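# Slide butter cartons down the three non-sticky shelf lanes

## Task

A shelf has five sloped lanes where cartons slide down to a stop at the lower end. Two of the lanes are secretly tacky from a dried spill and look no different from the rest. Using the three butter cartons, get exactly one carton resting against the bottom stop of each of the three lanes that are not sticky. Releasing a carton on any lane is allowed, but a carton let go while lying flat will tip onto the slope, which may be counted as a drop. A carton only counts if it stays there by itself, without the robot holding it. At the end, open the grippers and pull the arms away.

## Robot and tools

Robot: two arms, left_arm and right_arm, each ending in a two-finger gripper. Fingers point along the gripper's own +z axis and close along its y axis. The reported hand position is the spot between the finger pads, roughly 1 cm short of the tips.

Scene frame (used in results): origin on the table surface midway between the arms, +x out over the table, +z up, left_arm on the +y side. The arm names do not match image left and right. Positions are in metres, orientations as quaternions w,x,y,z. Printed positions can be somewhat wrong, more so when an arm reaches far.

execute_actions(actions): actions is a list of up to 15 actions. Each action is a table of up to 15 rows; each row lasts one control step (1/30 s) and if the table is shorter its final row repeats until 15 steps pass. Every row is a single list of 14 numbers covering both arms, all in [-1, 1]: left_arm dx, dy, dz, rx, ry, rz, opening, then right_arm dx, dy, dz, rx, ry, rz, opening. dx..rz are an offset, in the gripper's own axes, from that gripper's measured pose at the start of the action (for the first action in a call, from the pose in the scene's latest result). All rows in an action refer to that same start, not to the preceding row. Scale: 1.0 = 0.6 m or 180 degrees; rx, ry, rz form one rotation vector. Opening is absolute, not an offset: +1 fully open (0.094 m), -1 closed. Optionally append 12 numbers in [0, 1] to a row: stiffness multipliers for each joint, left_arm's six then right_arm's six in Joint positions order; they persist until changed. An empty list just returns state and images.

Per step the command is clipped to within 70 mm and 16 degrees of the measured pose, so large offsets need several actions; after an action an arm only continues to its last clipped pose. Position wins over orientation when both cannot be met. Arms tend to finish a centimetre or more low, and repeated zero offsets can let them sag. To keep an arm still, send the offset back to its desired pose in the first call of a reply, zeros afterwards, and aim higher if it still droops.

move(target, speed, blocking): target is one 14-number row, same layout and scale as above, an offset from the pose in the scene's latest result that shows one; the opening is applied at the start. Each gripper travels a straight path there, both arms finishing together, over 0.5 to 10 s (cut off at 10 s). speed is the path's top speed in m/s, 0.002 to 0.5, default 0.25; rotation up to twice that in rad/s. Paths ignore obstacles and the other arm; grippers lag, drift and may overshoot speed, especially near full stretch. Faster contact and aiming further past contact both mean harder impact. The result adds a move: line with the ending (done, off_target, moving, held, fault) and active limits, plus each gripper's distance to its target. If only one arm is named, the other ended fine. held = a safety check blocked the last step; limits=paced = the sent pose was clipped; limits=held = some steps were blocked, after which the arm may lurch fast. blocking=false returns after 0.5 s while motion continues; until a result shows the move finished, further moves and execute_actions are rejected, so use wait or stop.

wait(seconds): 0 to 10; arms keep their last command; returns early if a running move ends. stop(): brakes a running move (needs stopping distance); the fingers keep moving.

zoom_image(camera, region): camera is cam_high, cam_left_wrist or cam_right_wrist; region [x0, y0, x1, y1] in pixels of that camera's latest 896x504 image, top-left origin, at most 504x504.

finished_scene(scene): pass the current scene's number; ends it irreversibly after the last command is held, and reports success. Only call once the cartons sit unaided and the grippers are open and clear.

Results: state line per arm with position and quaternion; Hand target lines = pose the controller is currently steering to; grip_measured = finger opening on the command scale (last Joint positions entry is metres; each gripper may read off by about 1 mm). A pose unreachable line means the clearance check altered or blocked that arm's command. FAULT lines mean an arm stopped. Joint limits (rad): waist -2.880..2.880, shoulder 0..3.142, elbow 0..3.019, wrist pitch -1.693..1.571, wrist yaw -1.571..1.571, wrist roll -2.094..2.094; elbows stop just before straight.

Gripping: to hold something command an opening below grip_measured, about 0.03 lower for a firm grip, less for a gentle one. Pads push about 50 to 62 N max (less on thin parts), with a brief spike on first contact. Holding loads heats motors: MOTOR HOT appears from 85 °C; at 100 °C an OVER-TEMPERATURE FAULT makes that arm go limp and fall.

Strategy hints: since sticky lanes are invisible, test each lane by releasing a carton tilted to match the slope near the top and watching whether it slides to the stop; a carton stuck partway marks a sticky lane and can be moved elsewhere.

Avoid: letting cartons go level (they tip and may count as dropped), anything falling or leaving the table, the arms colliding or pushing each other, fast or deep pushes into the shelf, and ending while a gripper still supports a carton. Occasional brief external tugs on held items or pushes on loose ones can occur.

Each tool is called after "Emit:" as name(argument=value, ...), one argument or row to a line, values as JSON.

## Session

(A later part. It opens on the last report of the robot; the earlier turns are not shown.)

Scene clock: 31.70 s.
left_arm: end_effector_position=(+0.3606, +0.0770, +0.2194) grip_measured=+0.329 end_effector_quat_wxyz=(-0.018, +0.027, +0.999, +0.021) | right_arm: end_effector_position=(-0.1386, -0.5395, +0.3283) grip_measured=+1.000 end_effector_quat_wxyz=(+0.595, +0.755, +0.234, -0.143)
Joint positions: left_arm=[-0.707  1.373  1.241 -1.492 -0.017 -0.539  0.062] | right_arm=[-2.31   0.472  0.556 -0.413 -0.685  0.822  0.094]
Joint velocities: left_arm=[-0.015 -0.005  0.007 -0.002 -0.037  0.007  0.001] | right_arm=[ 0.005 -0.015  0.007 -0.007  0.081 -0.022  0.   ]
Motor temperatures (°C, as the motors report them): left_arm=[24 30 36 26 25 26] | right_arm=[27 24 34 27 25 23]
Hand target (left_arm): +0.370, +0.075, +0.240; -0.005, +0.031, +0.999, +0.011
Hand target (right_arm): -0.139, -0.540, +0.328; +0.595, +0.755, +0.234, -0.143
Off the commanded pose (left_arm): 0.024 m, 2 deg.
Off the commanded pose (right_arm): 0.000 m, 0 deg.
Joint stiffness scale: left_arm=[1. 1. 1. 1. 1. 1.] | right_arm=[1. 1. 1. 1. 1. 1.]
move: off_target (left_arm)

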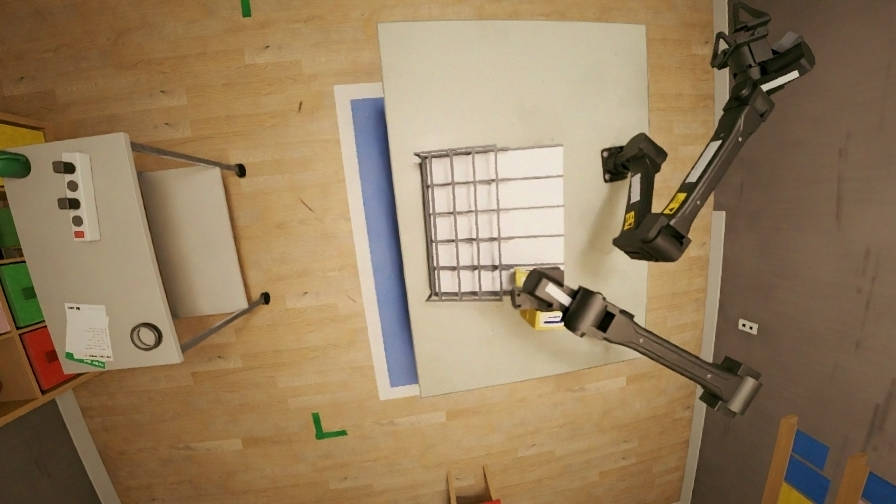

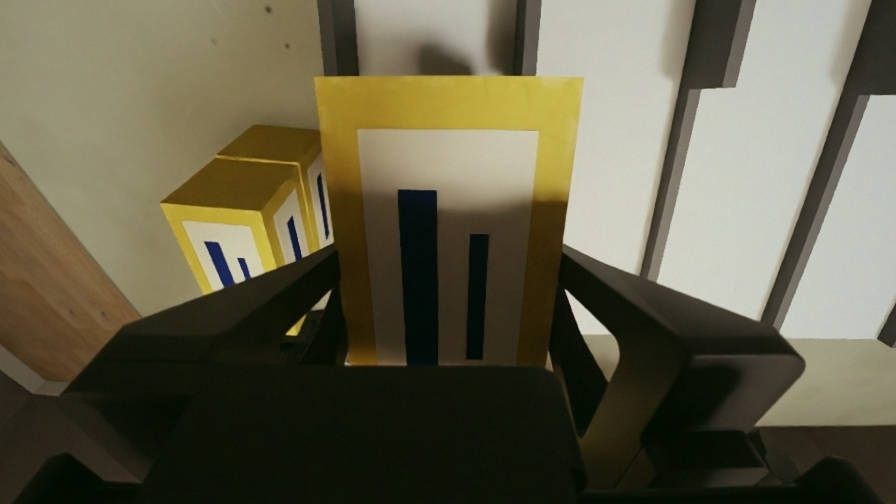

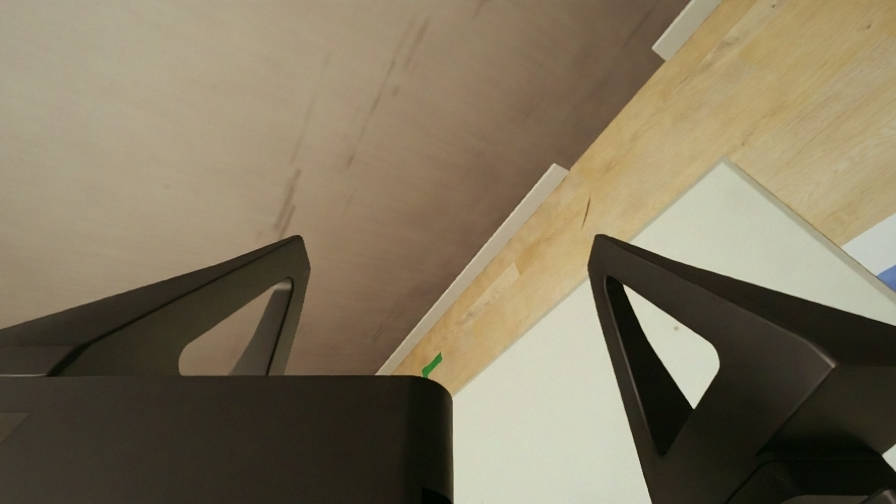

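Emit:
move(
  target=[0,0.018,0.05,0,0,0,0.28,0,0,0,0,0,0,1],
  speed=0.02,
)

Scene clock: 35.67 s.
left_arm: end_effector_position=(+0.3545, +0.0870, +0.1880) grip_measured=+0.329 end_effector_quat_wxyz=(-0.027, +0.024, +0.999, +0.027) | right_arm: end_effector_position=(-0.1386, -0.5395, +0.3283) grip_measured=+1.000 end_effector_quat_wxyz=(+0.595, +0.755, +0.234, -0.143)
Joint positions: left_arm=[-0.694  1.373  1.156 -1.428 -0.017 -0.532  0.062] | right_arm=[-2.31   0.472  0.556 -0.413 -0.685  0.822  0.094]
Joint velocities: left_arm=[-0.024 -0.005 -0.012 -0.002 -0.066 -0.037 -0.001] | right_arm=[-0.005  0.005  0.007  0.007 -0.007  0.051  0.   ]
Motor temperatures (°C, as the motors report them): left_arm=[24 30 37 26 25 26] | right_arm=[27 24 34 27 25 23]
Hand target (left_arm): +0.360, +0.089, +0.190; -0.018, +0.027, +0.999, +0.022
Hand target (right_arm): -0.139, -0.540, +0.328; +0.595, +0.755, +0.234, -0.143
Off the commanded pose (left_arm): 0.006 m, 1 deg.
Off the commanded pose (right_arm): 0.000 m, 0 deg.
Joint stiffness scale: left_arm=[1. 1. 1. 1. 1. 1.] | right_arm=[1. 1. 1. 1. 1. 1.]
move: done

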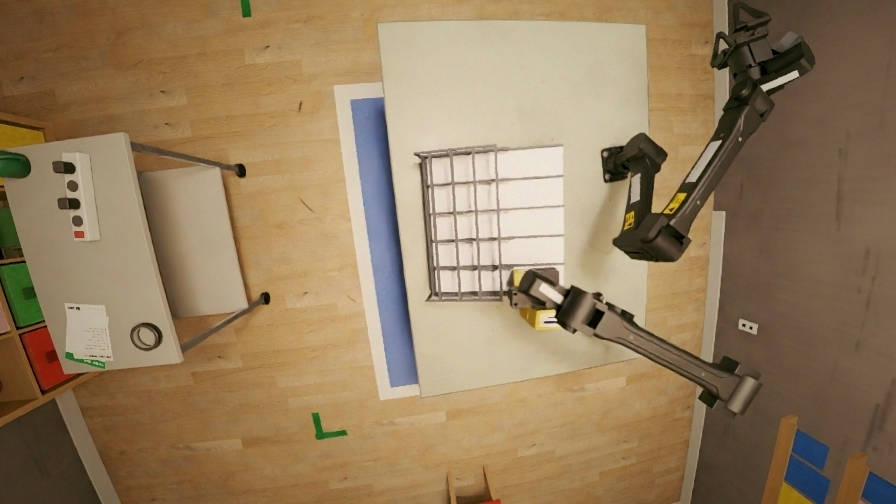

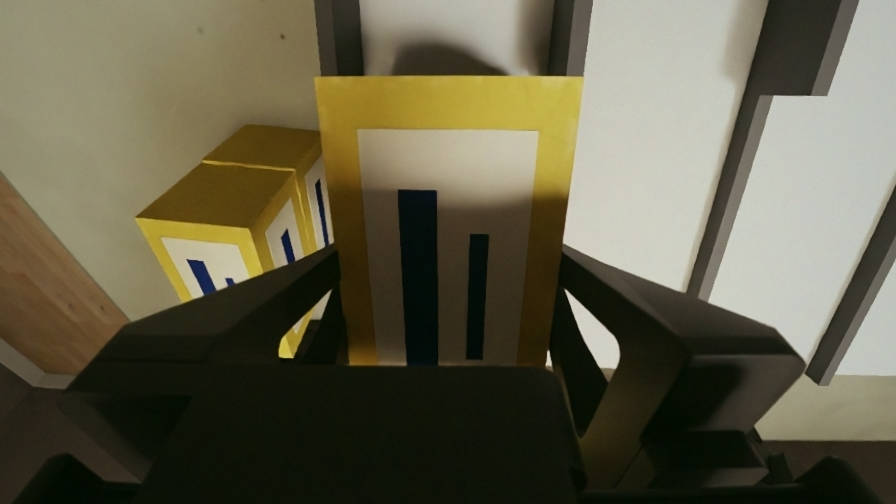

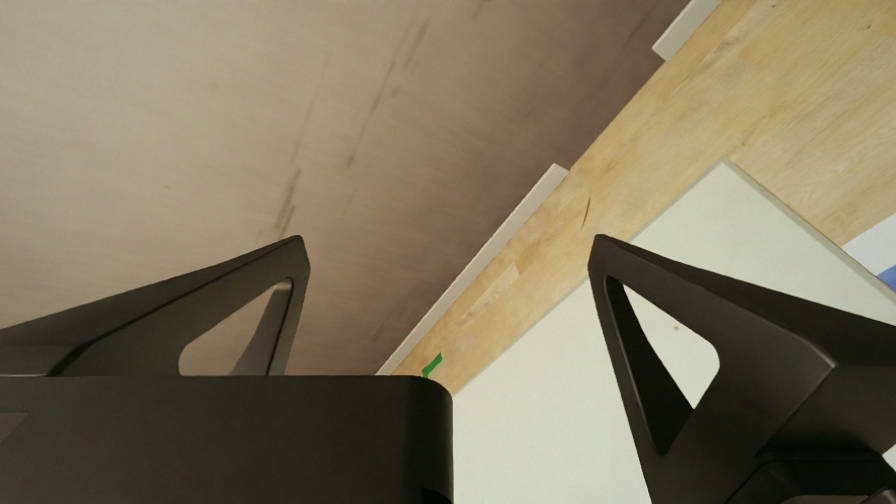

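Emit:
move(
  target=[-0.02,-0.004,0.04,0.004,-0.006,0.003,0.28,0,0,0,0,0,0,1],
  speed=0.015,
)

Emit:
move(
  target=[0,0,0,0,0,0,0.85,0,0,0,0,0,0,1],
  speed=0.01,
)

Emit:
wait(
  seconds=1.5,
)

Scene clock: 41.10 s.
left_arm: end_effector_position=(+0.3615, +0.0827, +0.1688) grip_measured=+0.329 end_effector_quat_wxyz=(-0.019, +0.026, +0.999, +0.021) | right_arm: end_effector_position=(-0.1386, -0.5395, +0.3283) grip_measured=+1.000 end_effector_quat_wxyz=(+0.595, +0.755, +0.234, -0.143)
Joint positions: left_arm=[-0.694  1.394  1.126 -1.357 -0.017 -0.527  0.062] | right_arm=[-2.31   0.472  0.556 -0.413 -0.685  0.822  0.094]
Joint velocities: left_arm=[-0.024  0.005  0.002  0.007 -0.081 -0.037  0.001] | right_arm=[-0.005 -0.005  0.022 -0.017 -0.066  0.007  0.   ]
Motor temperatures (°C, as the motors report them): left_arm=[24 30 36 26 25 26] | right_arm=[27 24 35 27 25 23]
Hand target (left_arm): +0.365, +0.086, +0.163; -0.018, +0.029, +0.999, +0.020
Hand target (right_arm): -0.139, -0.540, +0.328; +0.595, +0.755, +0.234, -0.143
Off the commanded pose (left_arm): 0.007 m, 0 deg.
Off the commanded pose (right_arm): 0.000 m, 0 deg.
Joint stiffness scale: left_arm=[1. 1. 1. 1. 1. 1.] | right_arm=[1. 1. 1. 1. 1. 1.]
move: done

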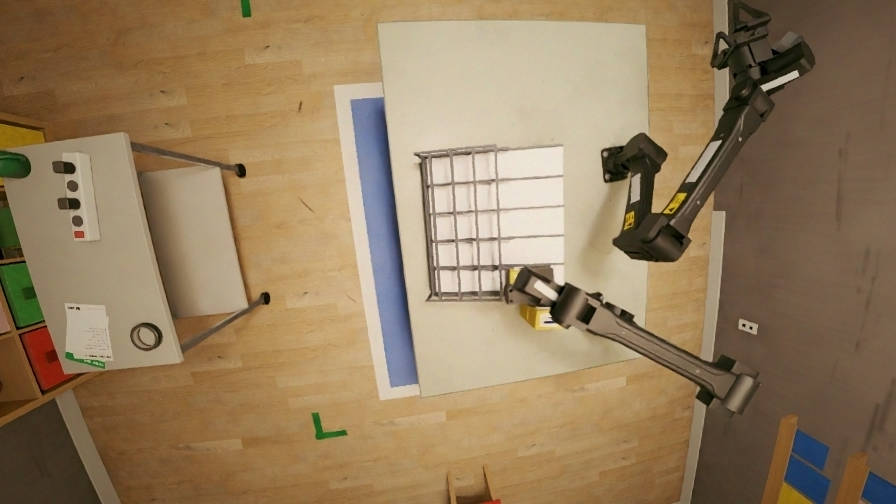

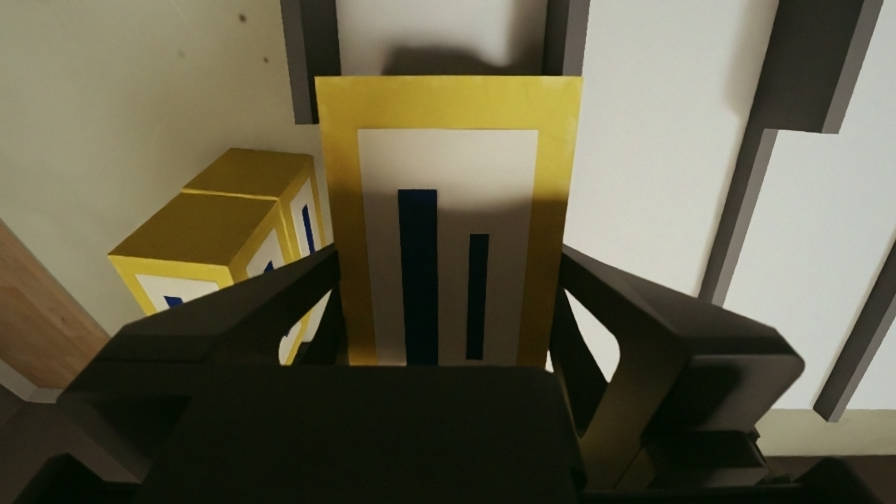

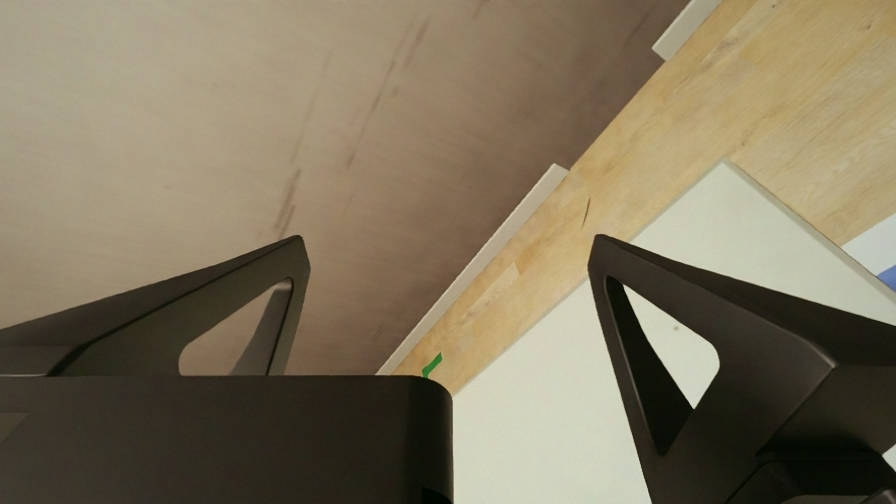

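Scene clock: 41.60 s.
left_arm: end_effector_position=(+0.3615, +0.0827, +0.1689) grip_measured=+0.848 end_effector_quat_wxyz=(-0.018, +0.026, +0.999, +0.021) | right_arm: end_effector_position=(-0.1386, -0.5395, +0.3283) grip_measured=+1.000 end_effector_quat_wxyz=(+0.595, +0.755, +0.234, -0.143)
Joint positions: left_arm=[-0.694  1.393  1.126 -1.357 -0.017 -0.527  0.087] | right_arm=[-2.31   0.472  0.556 -0.413 -0.685  0.822  0.094]
Joint velocities: left_arm=[-0.005 -0.005 -0.007  0.007 -0.066  0.051 -0.   ] | right_arm=[-0.005 -0.005 -0.007 -0.022 -0.022 -0.095  0.   ]
Motor temperatures (°C, as the motors report them): left_arm=[24 30 36 26 25 26] | right_arm=[27 24 35 27 25 23]
Hand target (left_arm): +0.361, +0.083, +0.169; -0.018, +0.026, +0.999, +0.021
Hand target (right_arm): -0.139, -0.540, +0.328; +0.595, +0.755, +0.234, -0.143
Off the commanded pose (left_arm): 0.000 m, 0 deg.
Off the commanded pose (right_arm): 0.000 m, 0 deg.
Joint stiffness scale: left_arm=[1. 1. 1. 1. 1. 1.] | right_arm=[1. 1. 1. 1. 1. 1.]
move: done

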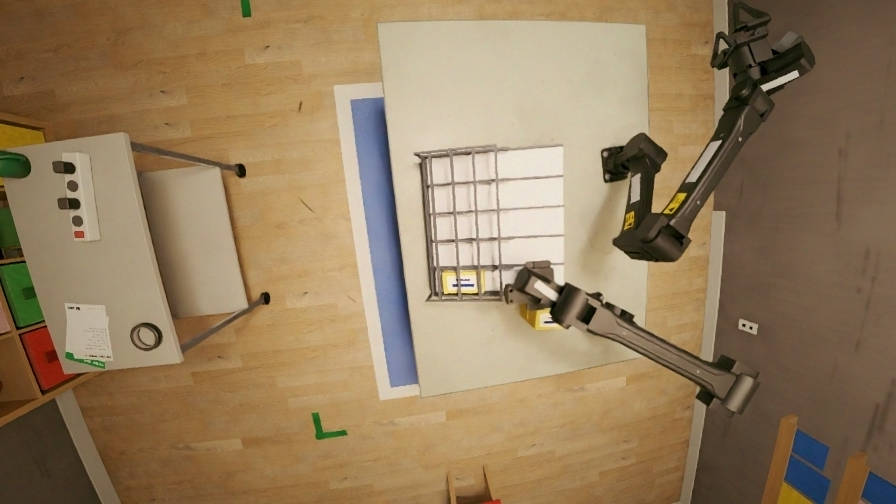

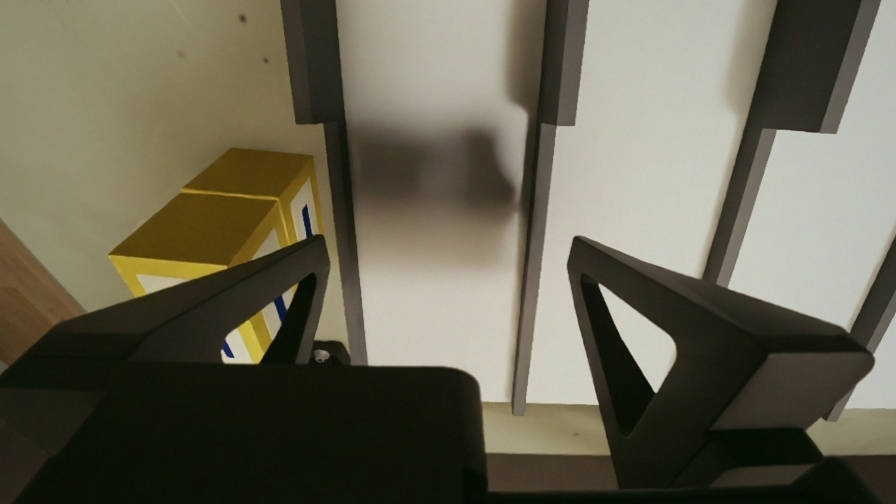

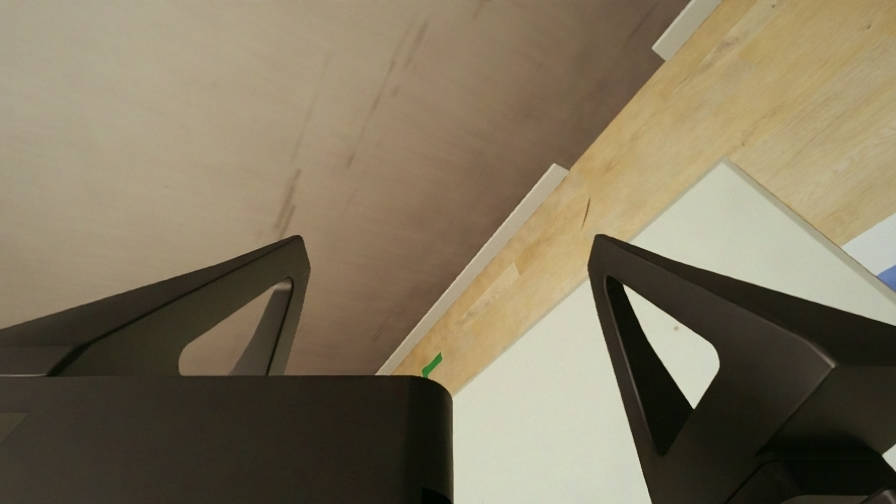

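Scene clock: 43.10 s.
left_arm: end_effector_position=(+0.3615, +0.0827, +0.1689) grip_measured=+0.848 end_effector_quat_wxyz=(-0.018, +0.026, +0.999, +0.021) | right_arm: end_effector_position=(-0.1386, -0.5395, +0.3283) grip_measured=+1.000 end_effector_quat_wxyz=(+0.595, +0.755, +0.234, -0.143)
Joint positions: left_arm=[-0.694  1.393  1.126 -1.357 -0.017 -0.527  0.087] | right_arm=[-2.31   0.472  0.556 -0.413 -0.685  0.822  0.094]
Joint velocities: left_arm=[ 0.015  0.005 -0.007  0.032  0.081 -0.051 -0.001] | right_arm=[-0.015 -0.015 -0.007  0.002 -0.037  0.007  0.   ]
Motor temperatures (°C, as the motors report them): left_arm=[24 30 36 26 25 26] | right_arm=[27 24 35 27 25 23]
Hand target (left_arm): +0.361, +0.083, +0.169; -0.018, +0.026, +0.999, +0.021
Hand target (right_arm): -0.139, -0.540, +0.328; +0.595, +0.755, +0.234, -0.143
Off the commanded pose (left_arm): 0.000 m, 0 deg.
Off the commanded pose (right_arm): 0.000 m, 0 deg.
Joint stiffness scale: left_arm=[1. 1. 1. 1. 1. 1.] | right_arm=[1. 1. 1. 1. 1. 1.]
wait: 1.50 s; at rest by 0.17 s

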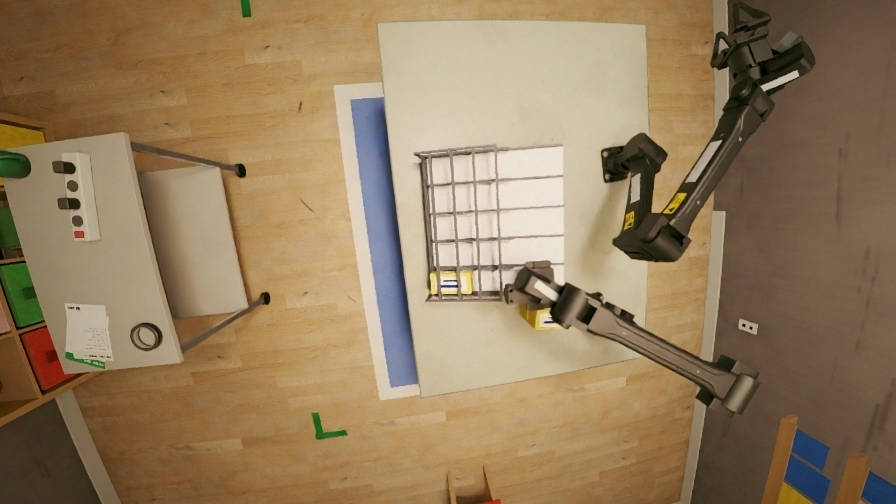

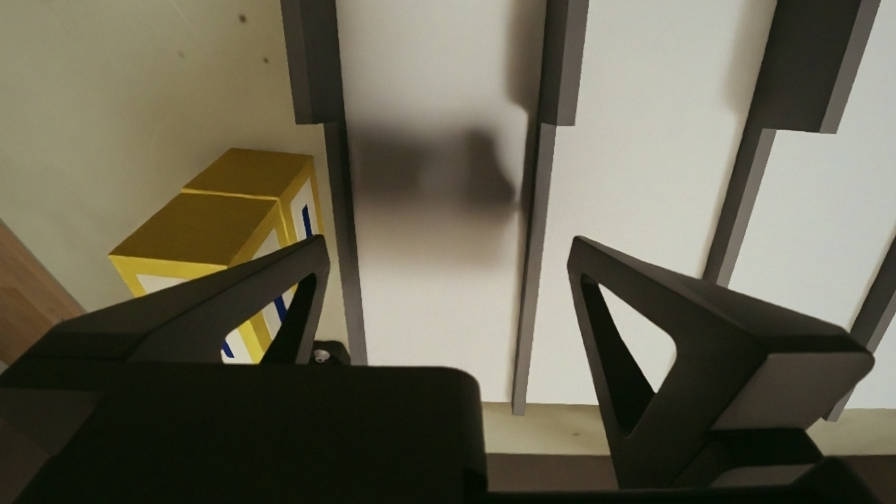

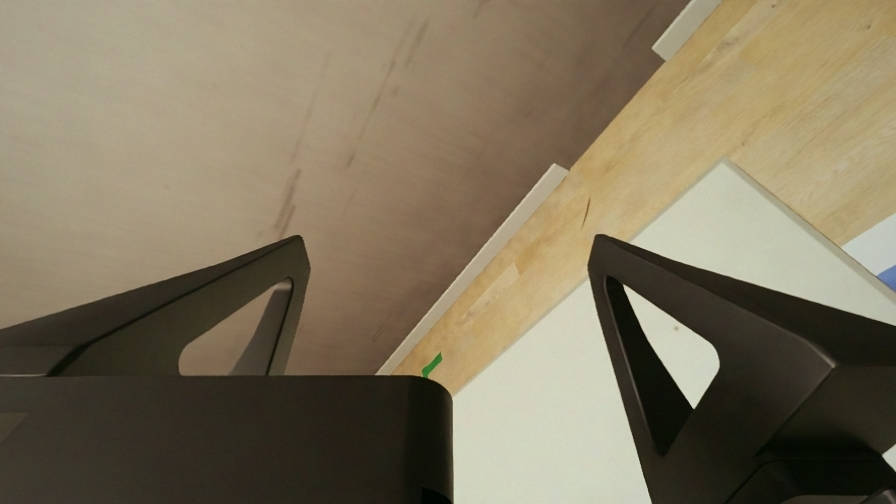

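Emit:
move(
  target=[0,0,-0.14,0,-0.09,0.004,1,0,0,0,0,0,0,1],
  speed=0.15,
)

Emit:
move(
  target=[0.06,0.245,0.05,0,0,0,1,0,0,0,0,0,0,1],
  speed=0.15,
)

Scene clock: 47.27 s.
left_arm: end_effector_position=(+0.3534, +0.0917, +0.2335) grip_measured=+1.000 end_effector_quat_wxyz=(+0.098, +0.041, +0.994, +0.033) | right_arm: end_effector_position=(-0.1386, -0.5395, +0.3283) grip_measured=+1.000 end_effector_quat_wxyz=(+0.595, +0.755, +0.234, -0.143)
Joint positions: left_arm=[-0.755  1.215  1.126 -1.357 -0.165 -0.548  0.094] | right_arm=[-2.31   0.472  0.556 -0.413 -0.685  0.822  0.094]
Joint velocities: left_arm=[-0.005  0.005 -0.007  0.012 -0.037 -0.007  0.   ] | right_arm=[-0.015 -0.005  0.002 -0.007 -0.022 -0.022  0.   ]
Motor temperatures (°C, as the motors report them): left_arm=[24 30 36 26 25 26] | right_arm=[27 24 35 27 25 23]
Hand target (left_arm): +0.364, +0.079, +0.254; +0.122, +0.035, +0.992, +0.017
Hand target (right_arm): -0.139, -0.540, +0.328; +0.595, +0.755, +0.234, -0.143
Off the commanded pose (left_arm): 0.026 m, 3 deg.
Off the commanded pose (right_arm): 0.000 m, 0 deg.
Joint stiffness scale: left_arm=[1. 1. 1. 1. 1. 1.] | right_arm=[1. 1. 1. 1. 1. 1.]
move: off_target (left_arm)

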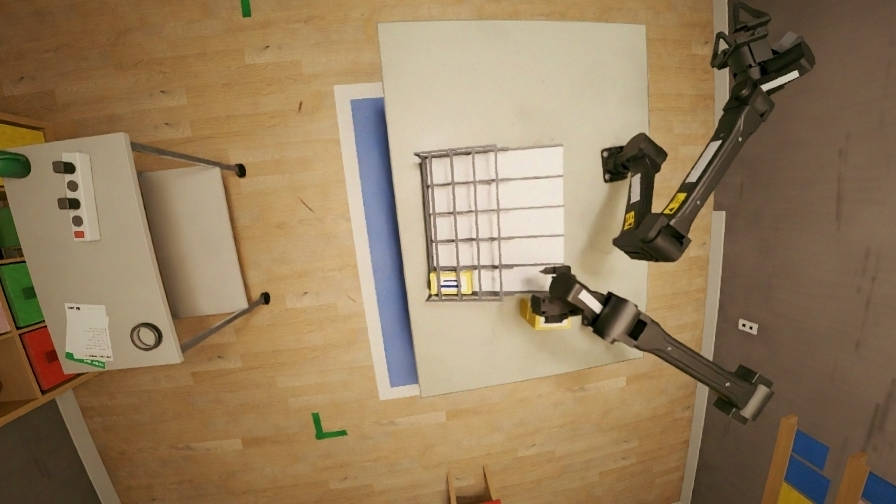

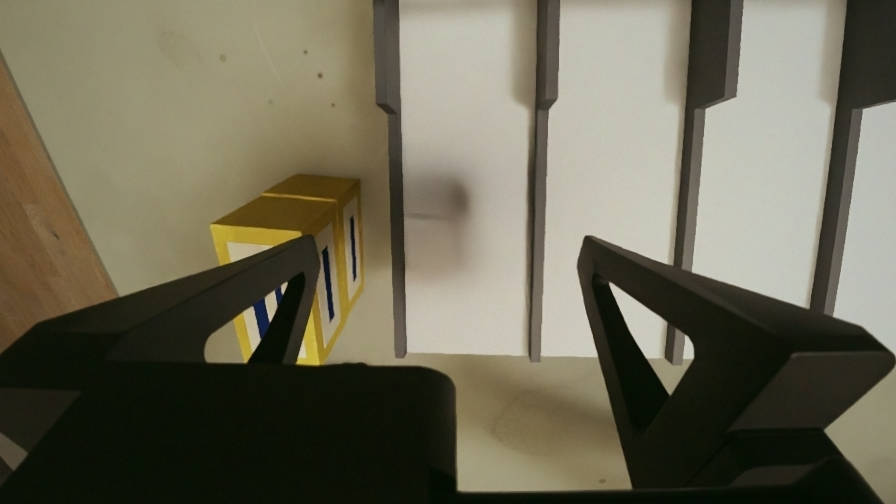

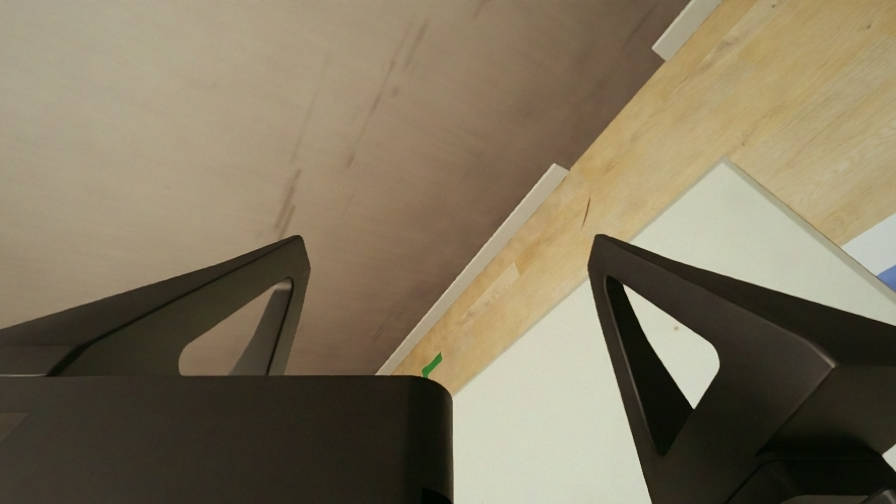

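Scene clock: 48.87 s.
left_arm: end_effector_position=(+0.3343, +0.2448, +0.2136) grip_measured=+1.000 end_effector_quat_wxyz=(+0.093, +0.033, +0.994, +0.036) | right_arm: end_effector_position=(-0.1386, -0.5395, +0.3283) grip_measured=+1.000 end_effector_quat_wxyz=(+0.595, +0.755, +0.234, -0.143)
Joint positions: left_arm=[-0.318  0.986  0.911 -1.324 -0.102 -0.128  0.094] | right_arm=[-2.31   0.472  0.556 -0.413 -0.685  0.822  0.094]
Joint velocities: left_arm=[-0.005  0.005  0.007 -0.012 -0.066 -0.007  0.   ] | right_arm=[-0.005 -0.005  0.007 -0.007  0.11   0.007  0.   ]
Motor temperatures (°C, as the motors report them): left_arm=[24 30 36 26 25 26] | right_arm=[27 24 35 27 25 23]
Hand target (left_arm): +0.335, +0.245, +0.209; +0.097, +0.041, +0.994, +0.035
Hand target (right_arm): -0.139, -0.540, +0.328; +0.595, +0.755, +0.234, -0.143
Off the commanded pose (left_arm): 0.006 m, 1 deg.
Off the commanded pose (right_arm): 0.000 m, 0 deg.
Joint stiffness scale: left_arm=[1. 1. 1. 1. 1. 1.] | right_arm=[1. 1. 1. 1. 1. 1.]
move: done

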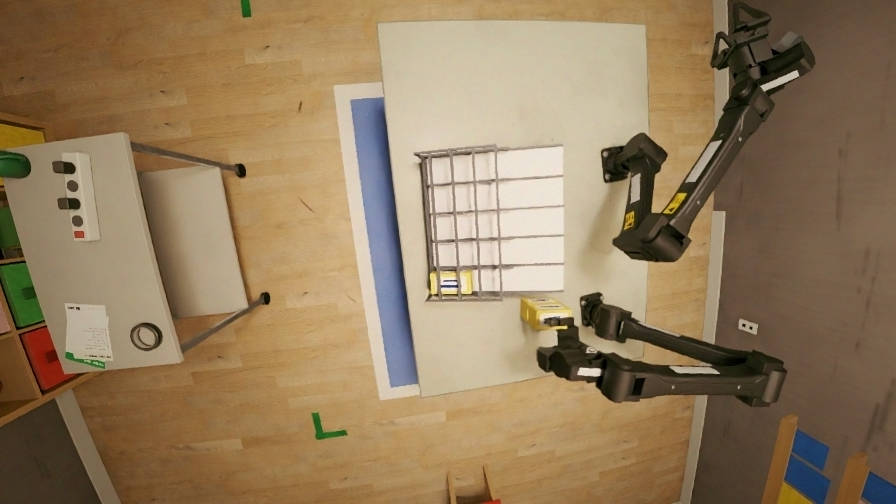

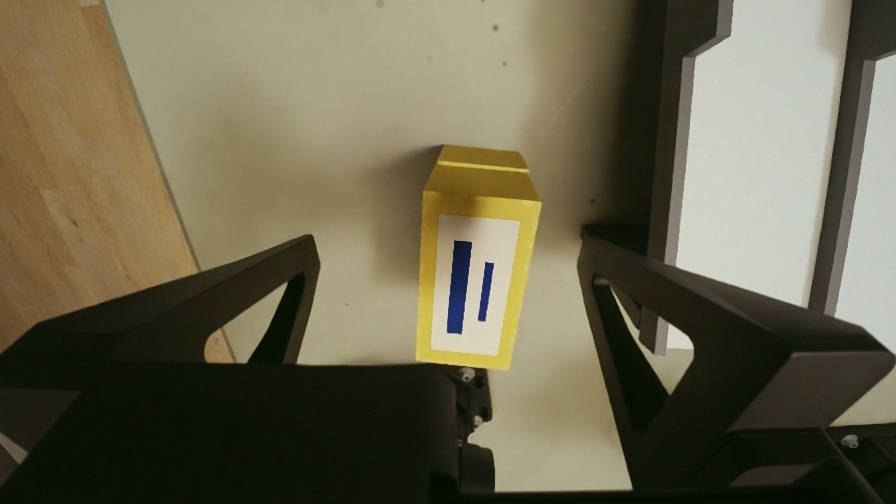

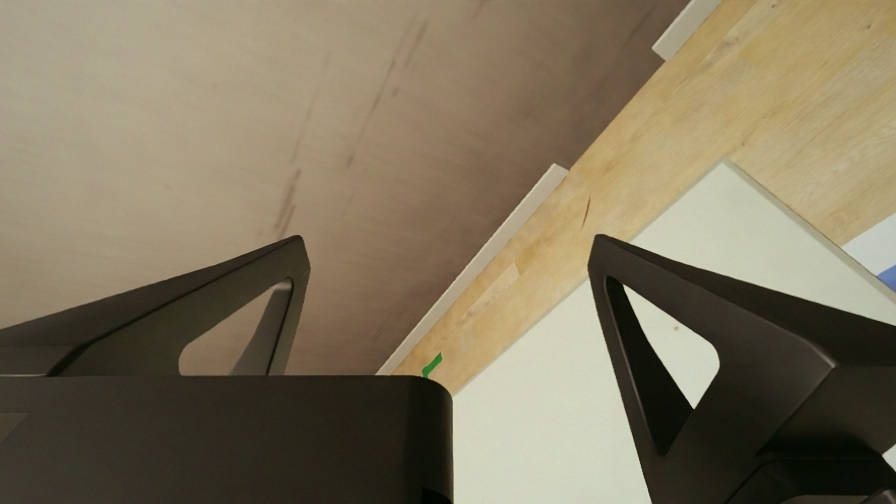

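Emit:
move(
  target=[0.11,-0.022,0.097,0.01,-0.028,0.02,1,0,0,0,0,0,0,1],
  speed=0.06,
)

Scene clock: 58.07 s.
left_arm: end_effector_position=(+0.2779, +0.2434, +0.1482) grip_measured=+1.000 end_effector_quat_wxyz=(+0.128, +0.058, +0.990, +0.025) | right_arm: end_effector_position=(-0.1386, -0.5395, +0.3283) grip_measured=+1.000 end_effector_quat_wxyz=(+0.595, +0.755, +0.234, -0.143)
Joint positions: left_arm=[-0.369  0.78   0.625 -1.172 -0.098 -0.125  0.094] | right_arm=[-2.31   0.472  0.556 -0.413 -0.685  0.822  0.094]
Joint velocities: left_arm=[-0.024 -0.015 -0.007  0.027  0.007  0.066  0.   ] | right_arm=[-0.015 -0.005 -0.002 -0.002  0.051 -0.051  0.   ]
Motor temperatures (°C, as the motors report them): left_arm=[24 29 36 26 25 26] | right_arm=[27 24 35 27 25 23]
Hand target (left_arm): +0.278, +0.240, +0.145; +0.135, +0.067, +0.988, +0.022
Hand target (right_arm): -0.139, -0.540, +0.328; +0.595, +0.755, +0.234, -0.143
Off the commanded pose (left_arm): 0.006 m, 1 deg.
Off the commanded pose (right_arm): 0.000 m, 0 deg.
Joint stiffness scale: left_arm=[1. 1. 1. 1. 1. 1.] | right_arm=[1. 1. 1. 1. 1. 1.]
move: done

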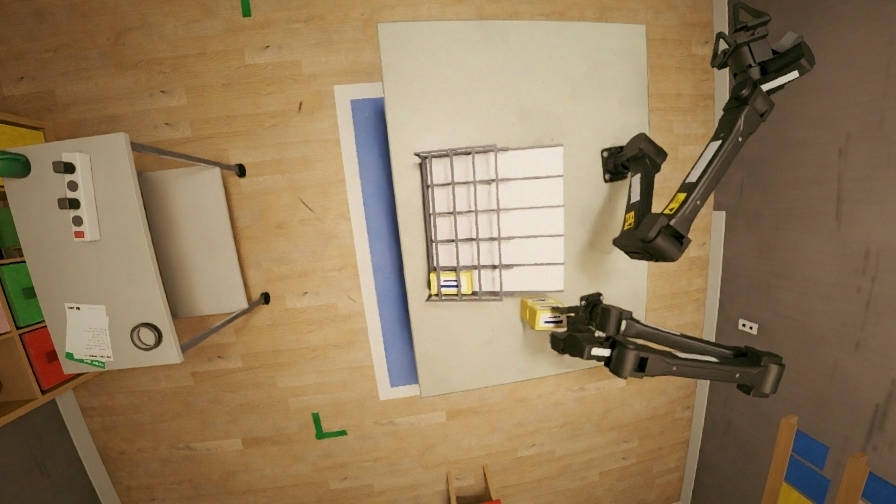

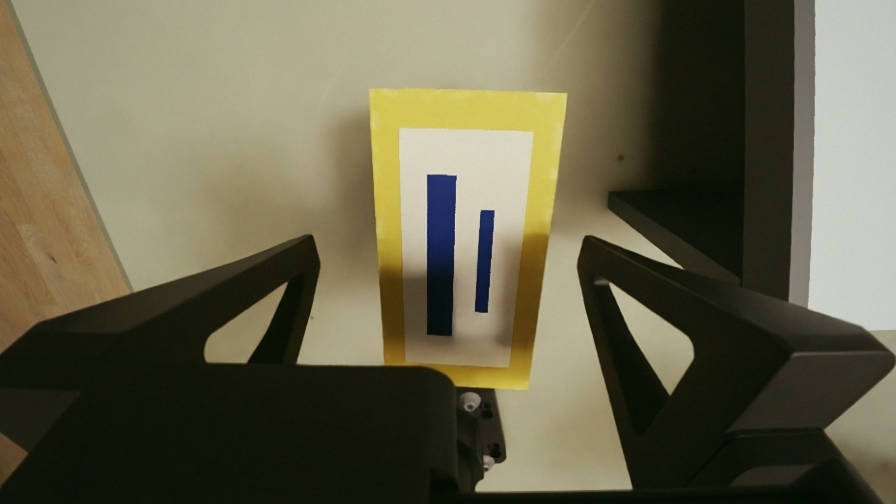

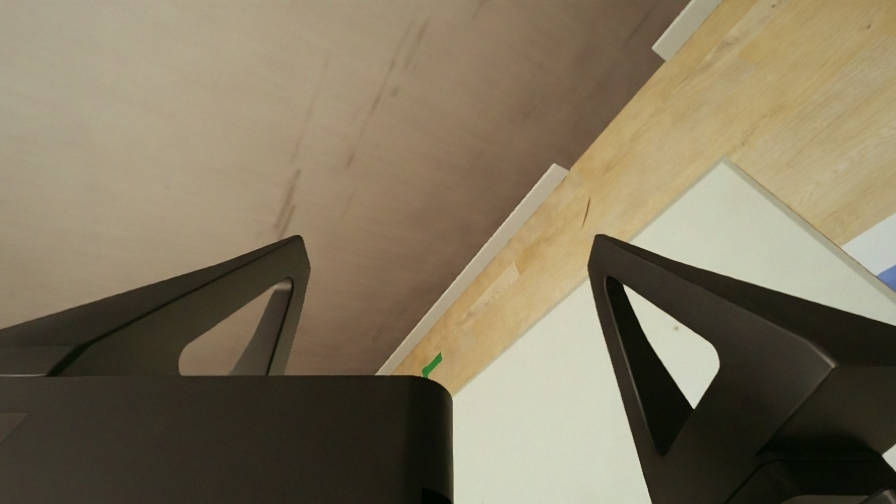

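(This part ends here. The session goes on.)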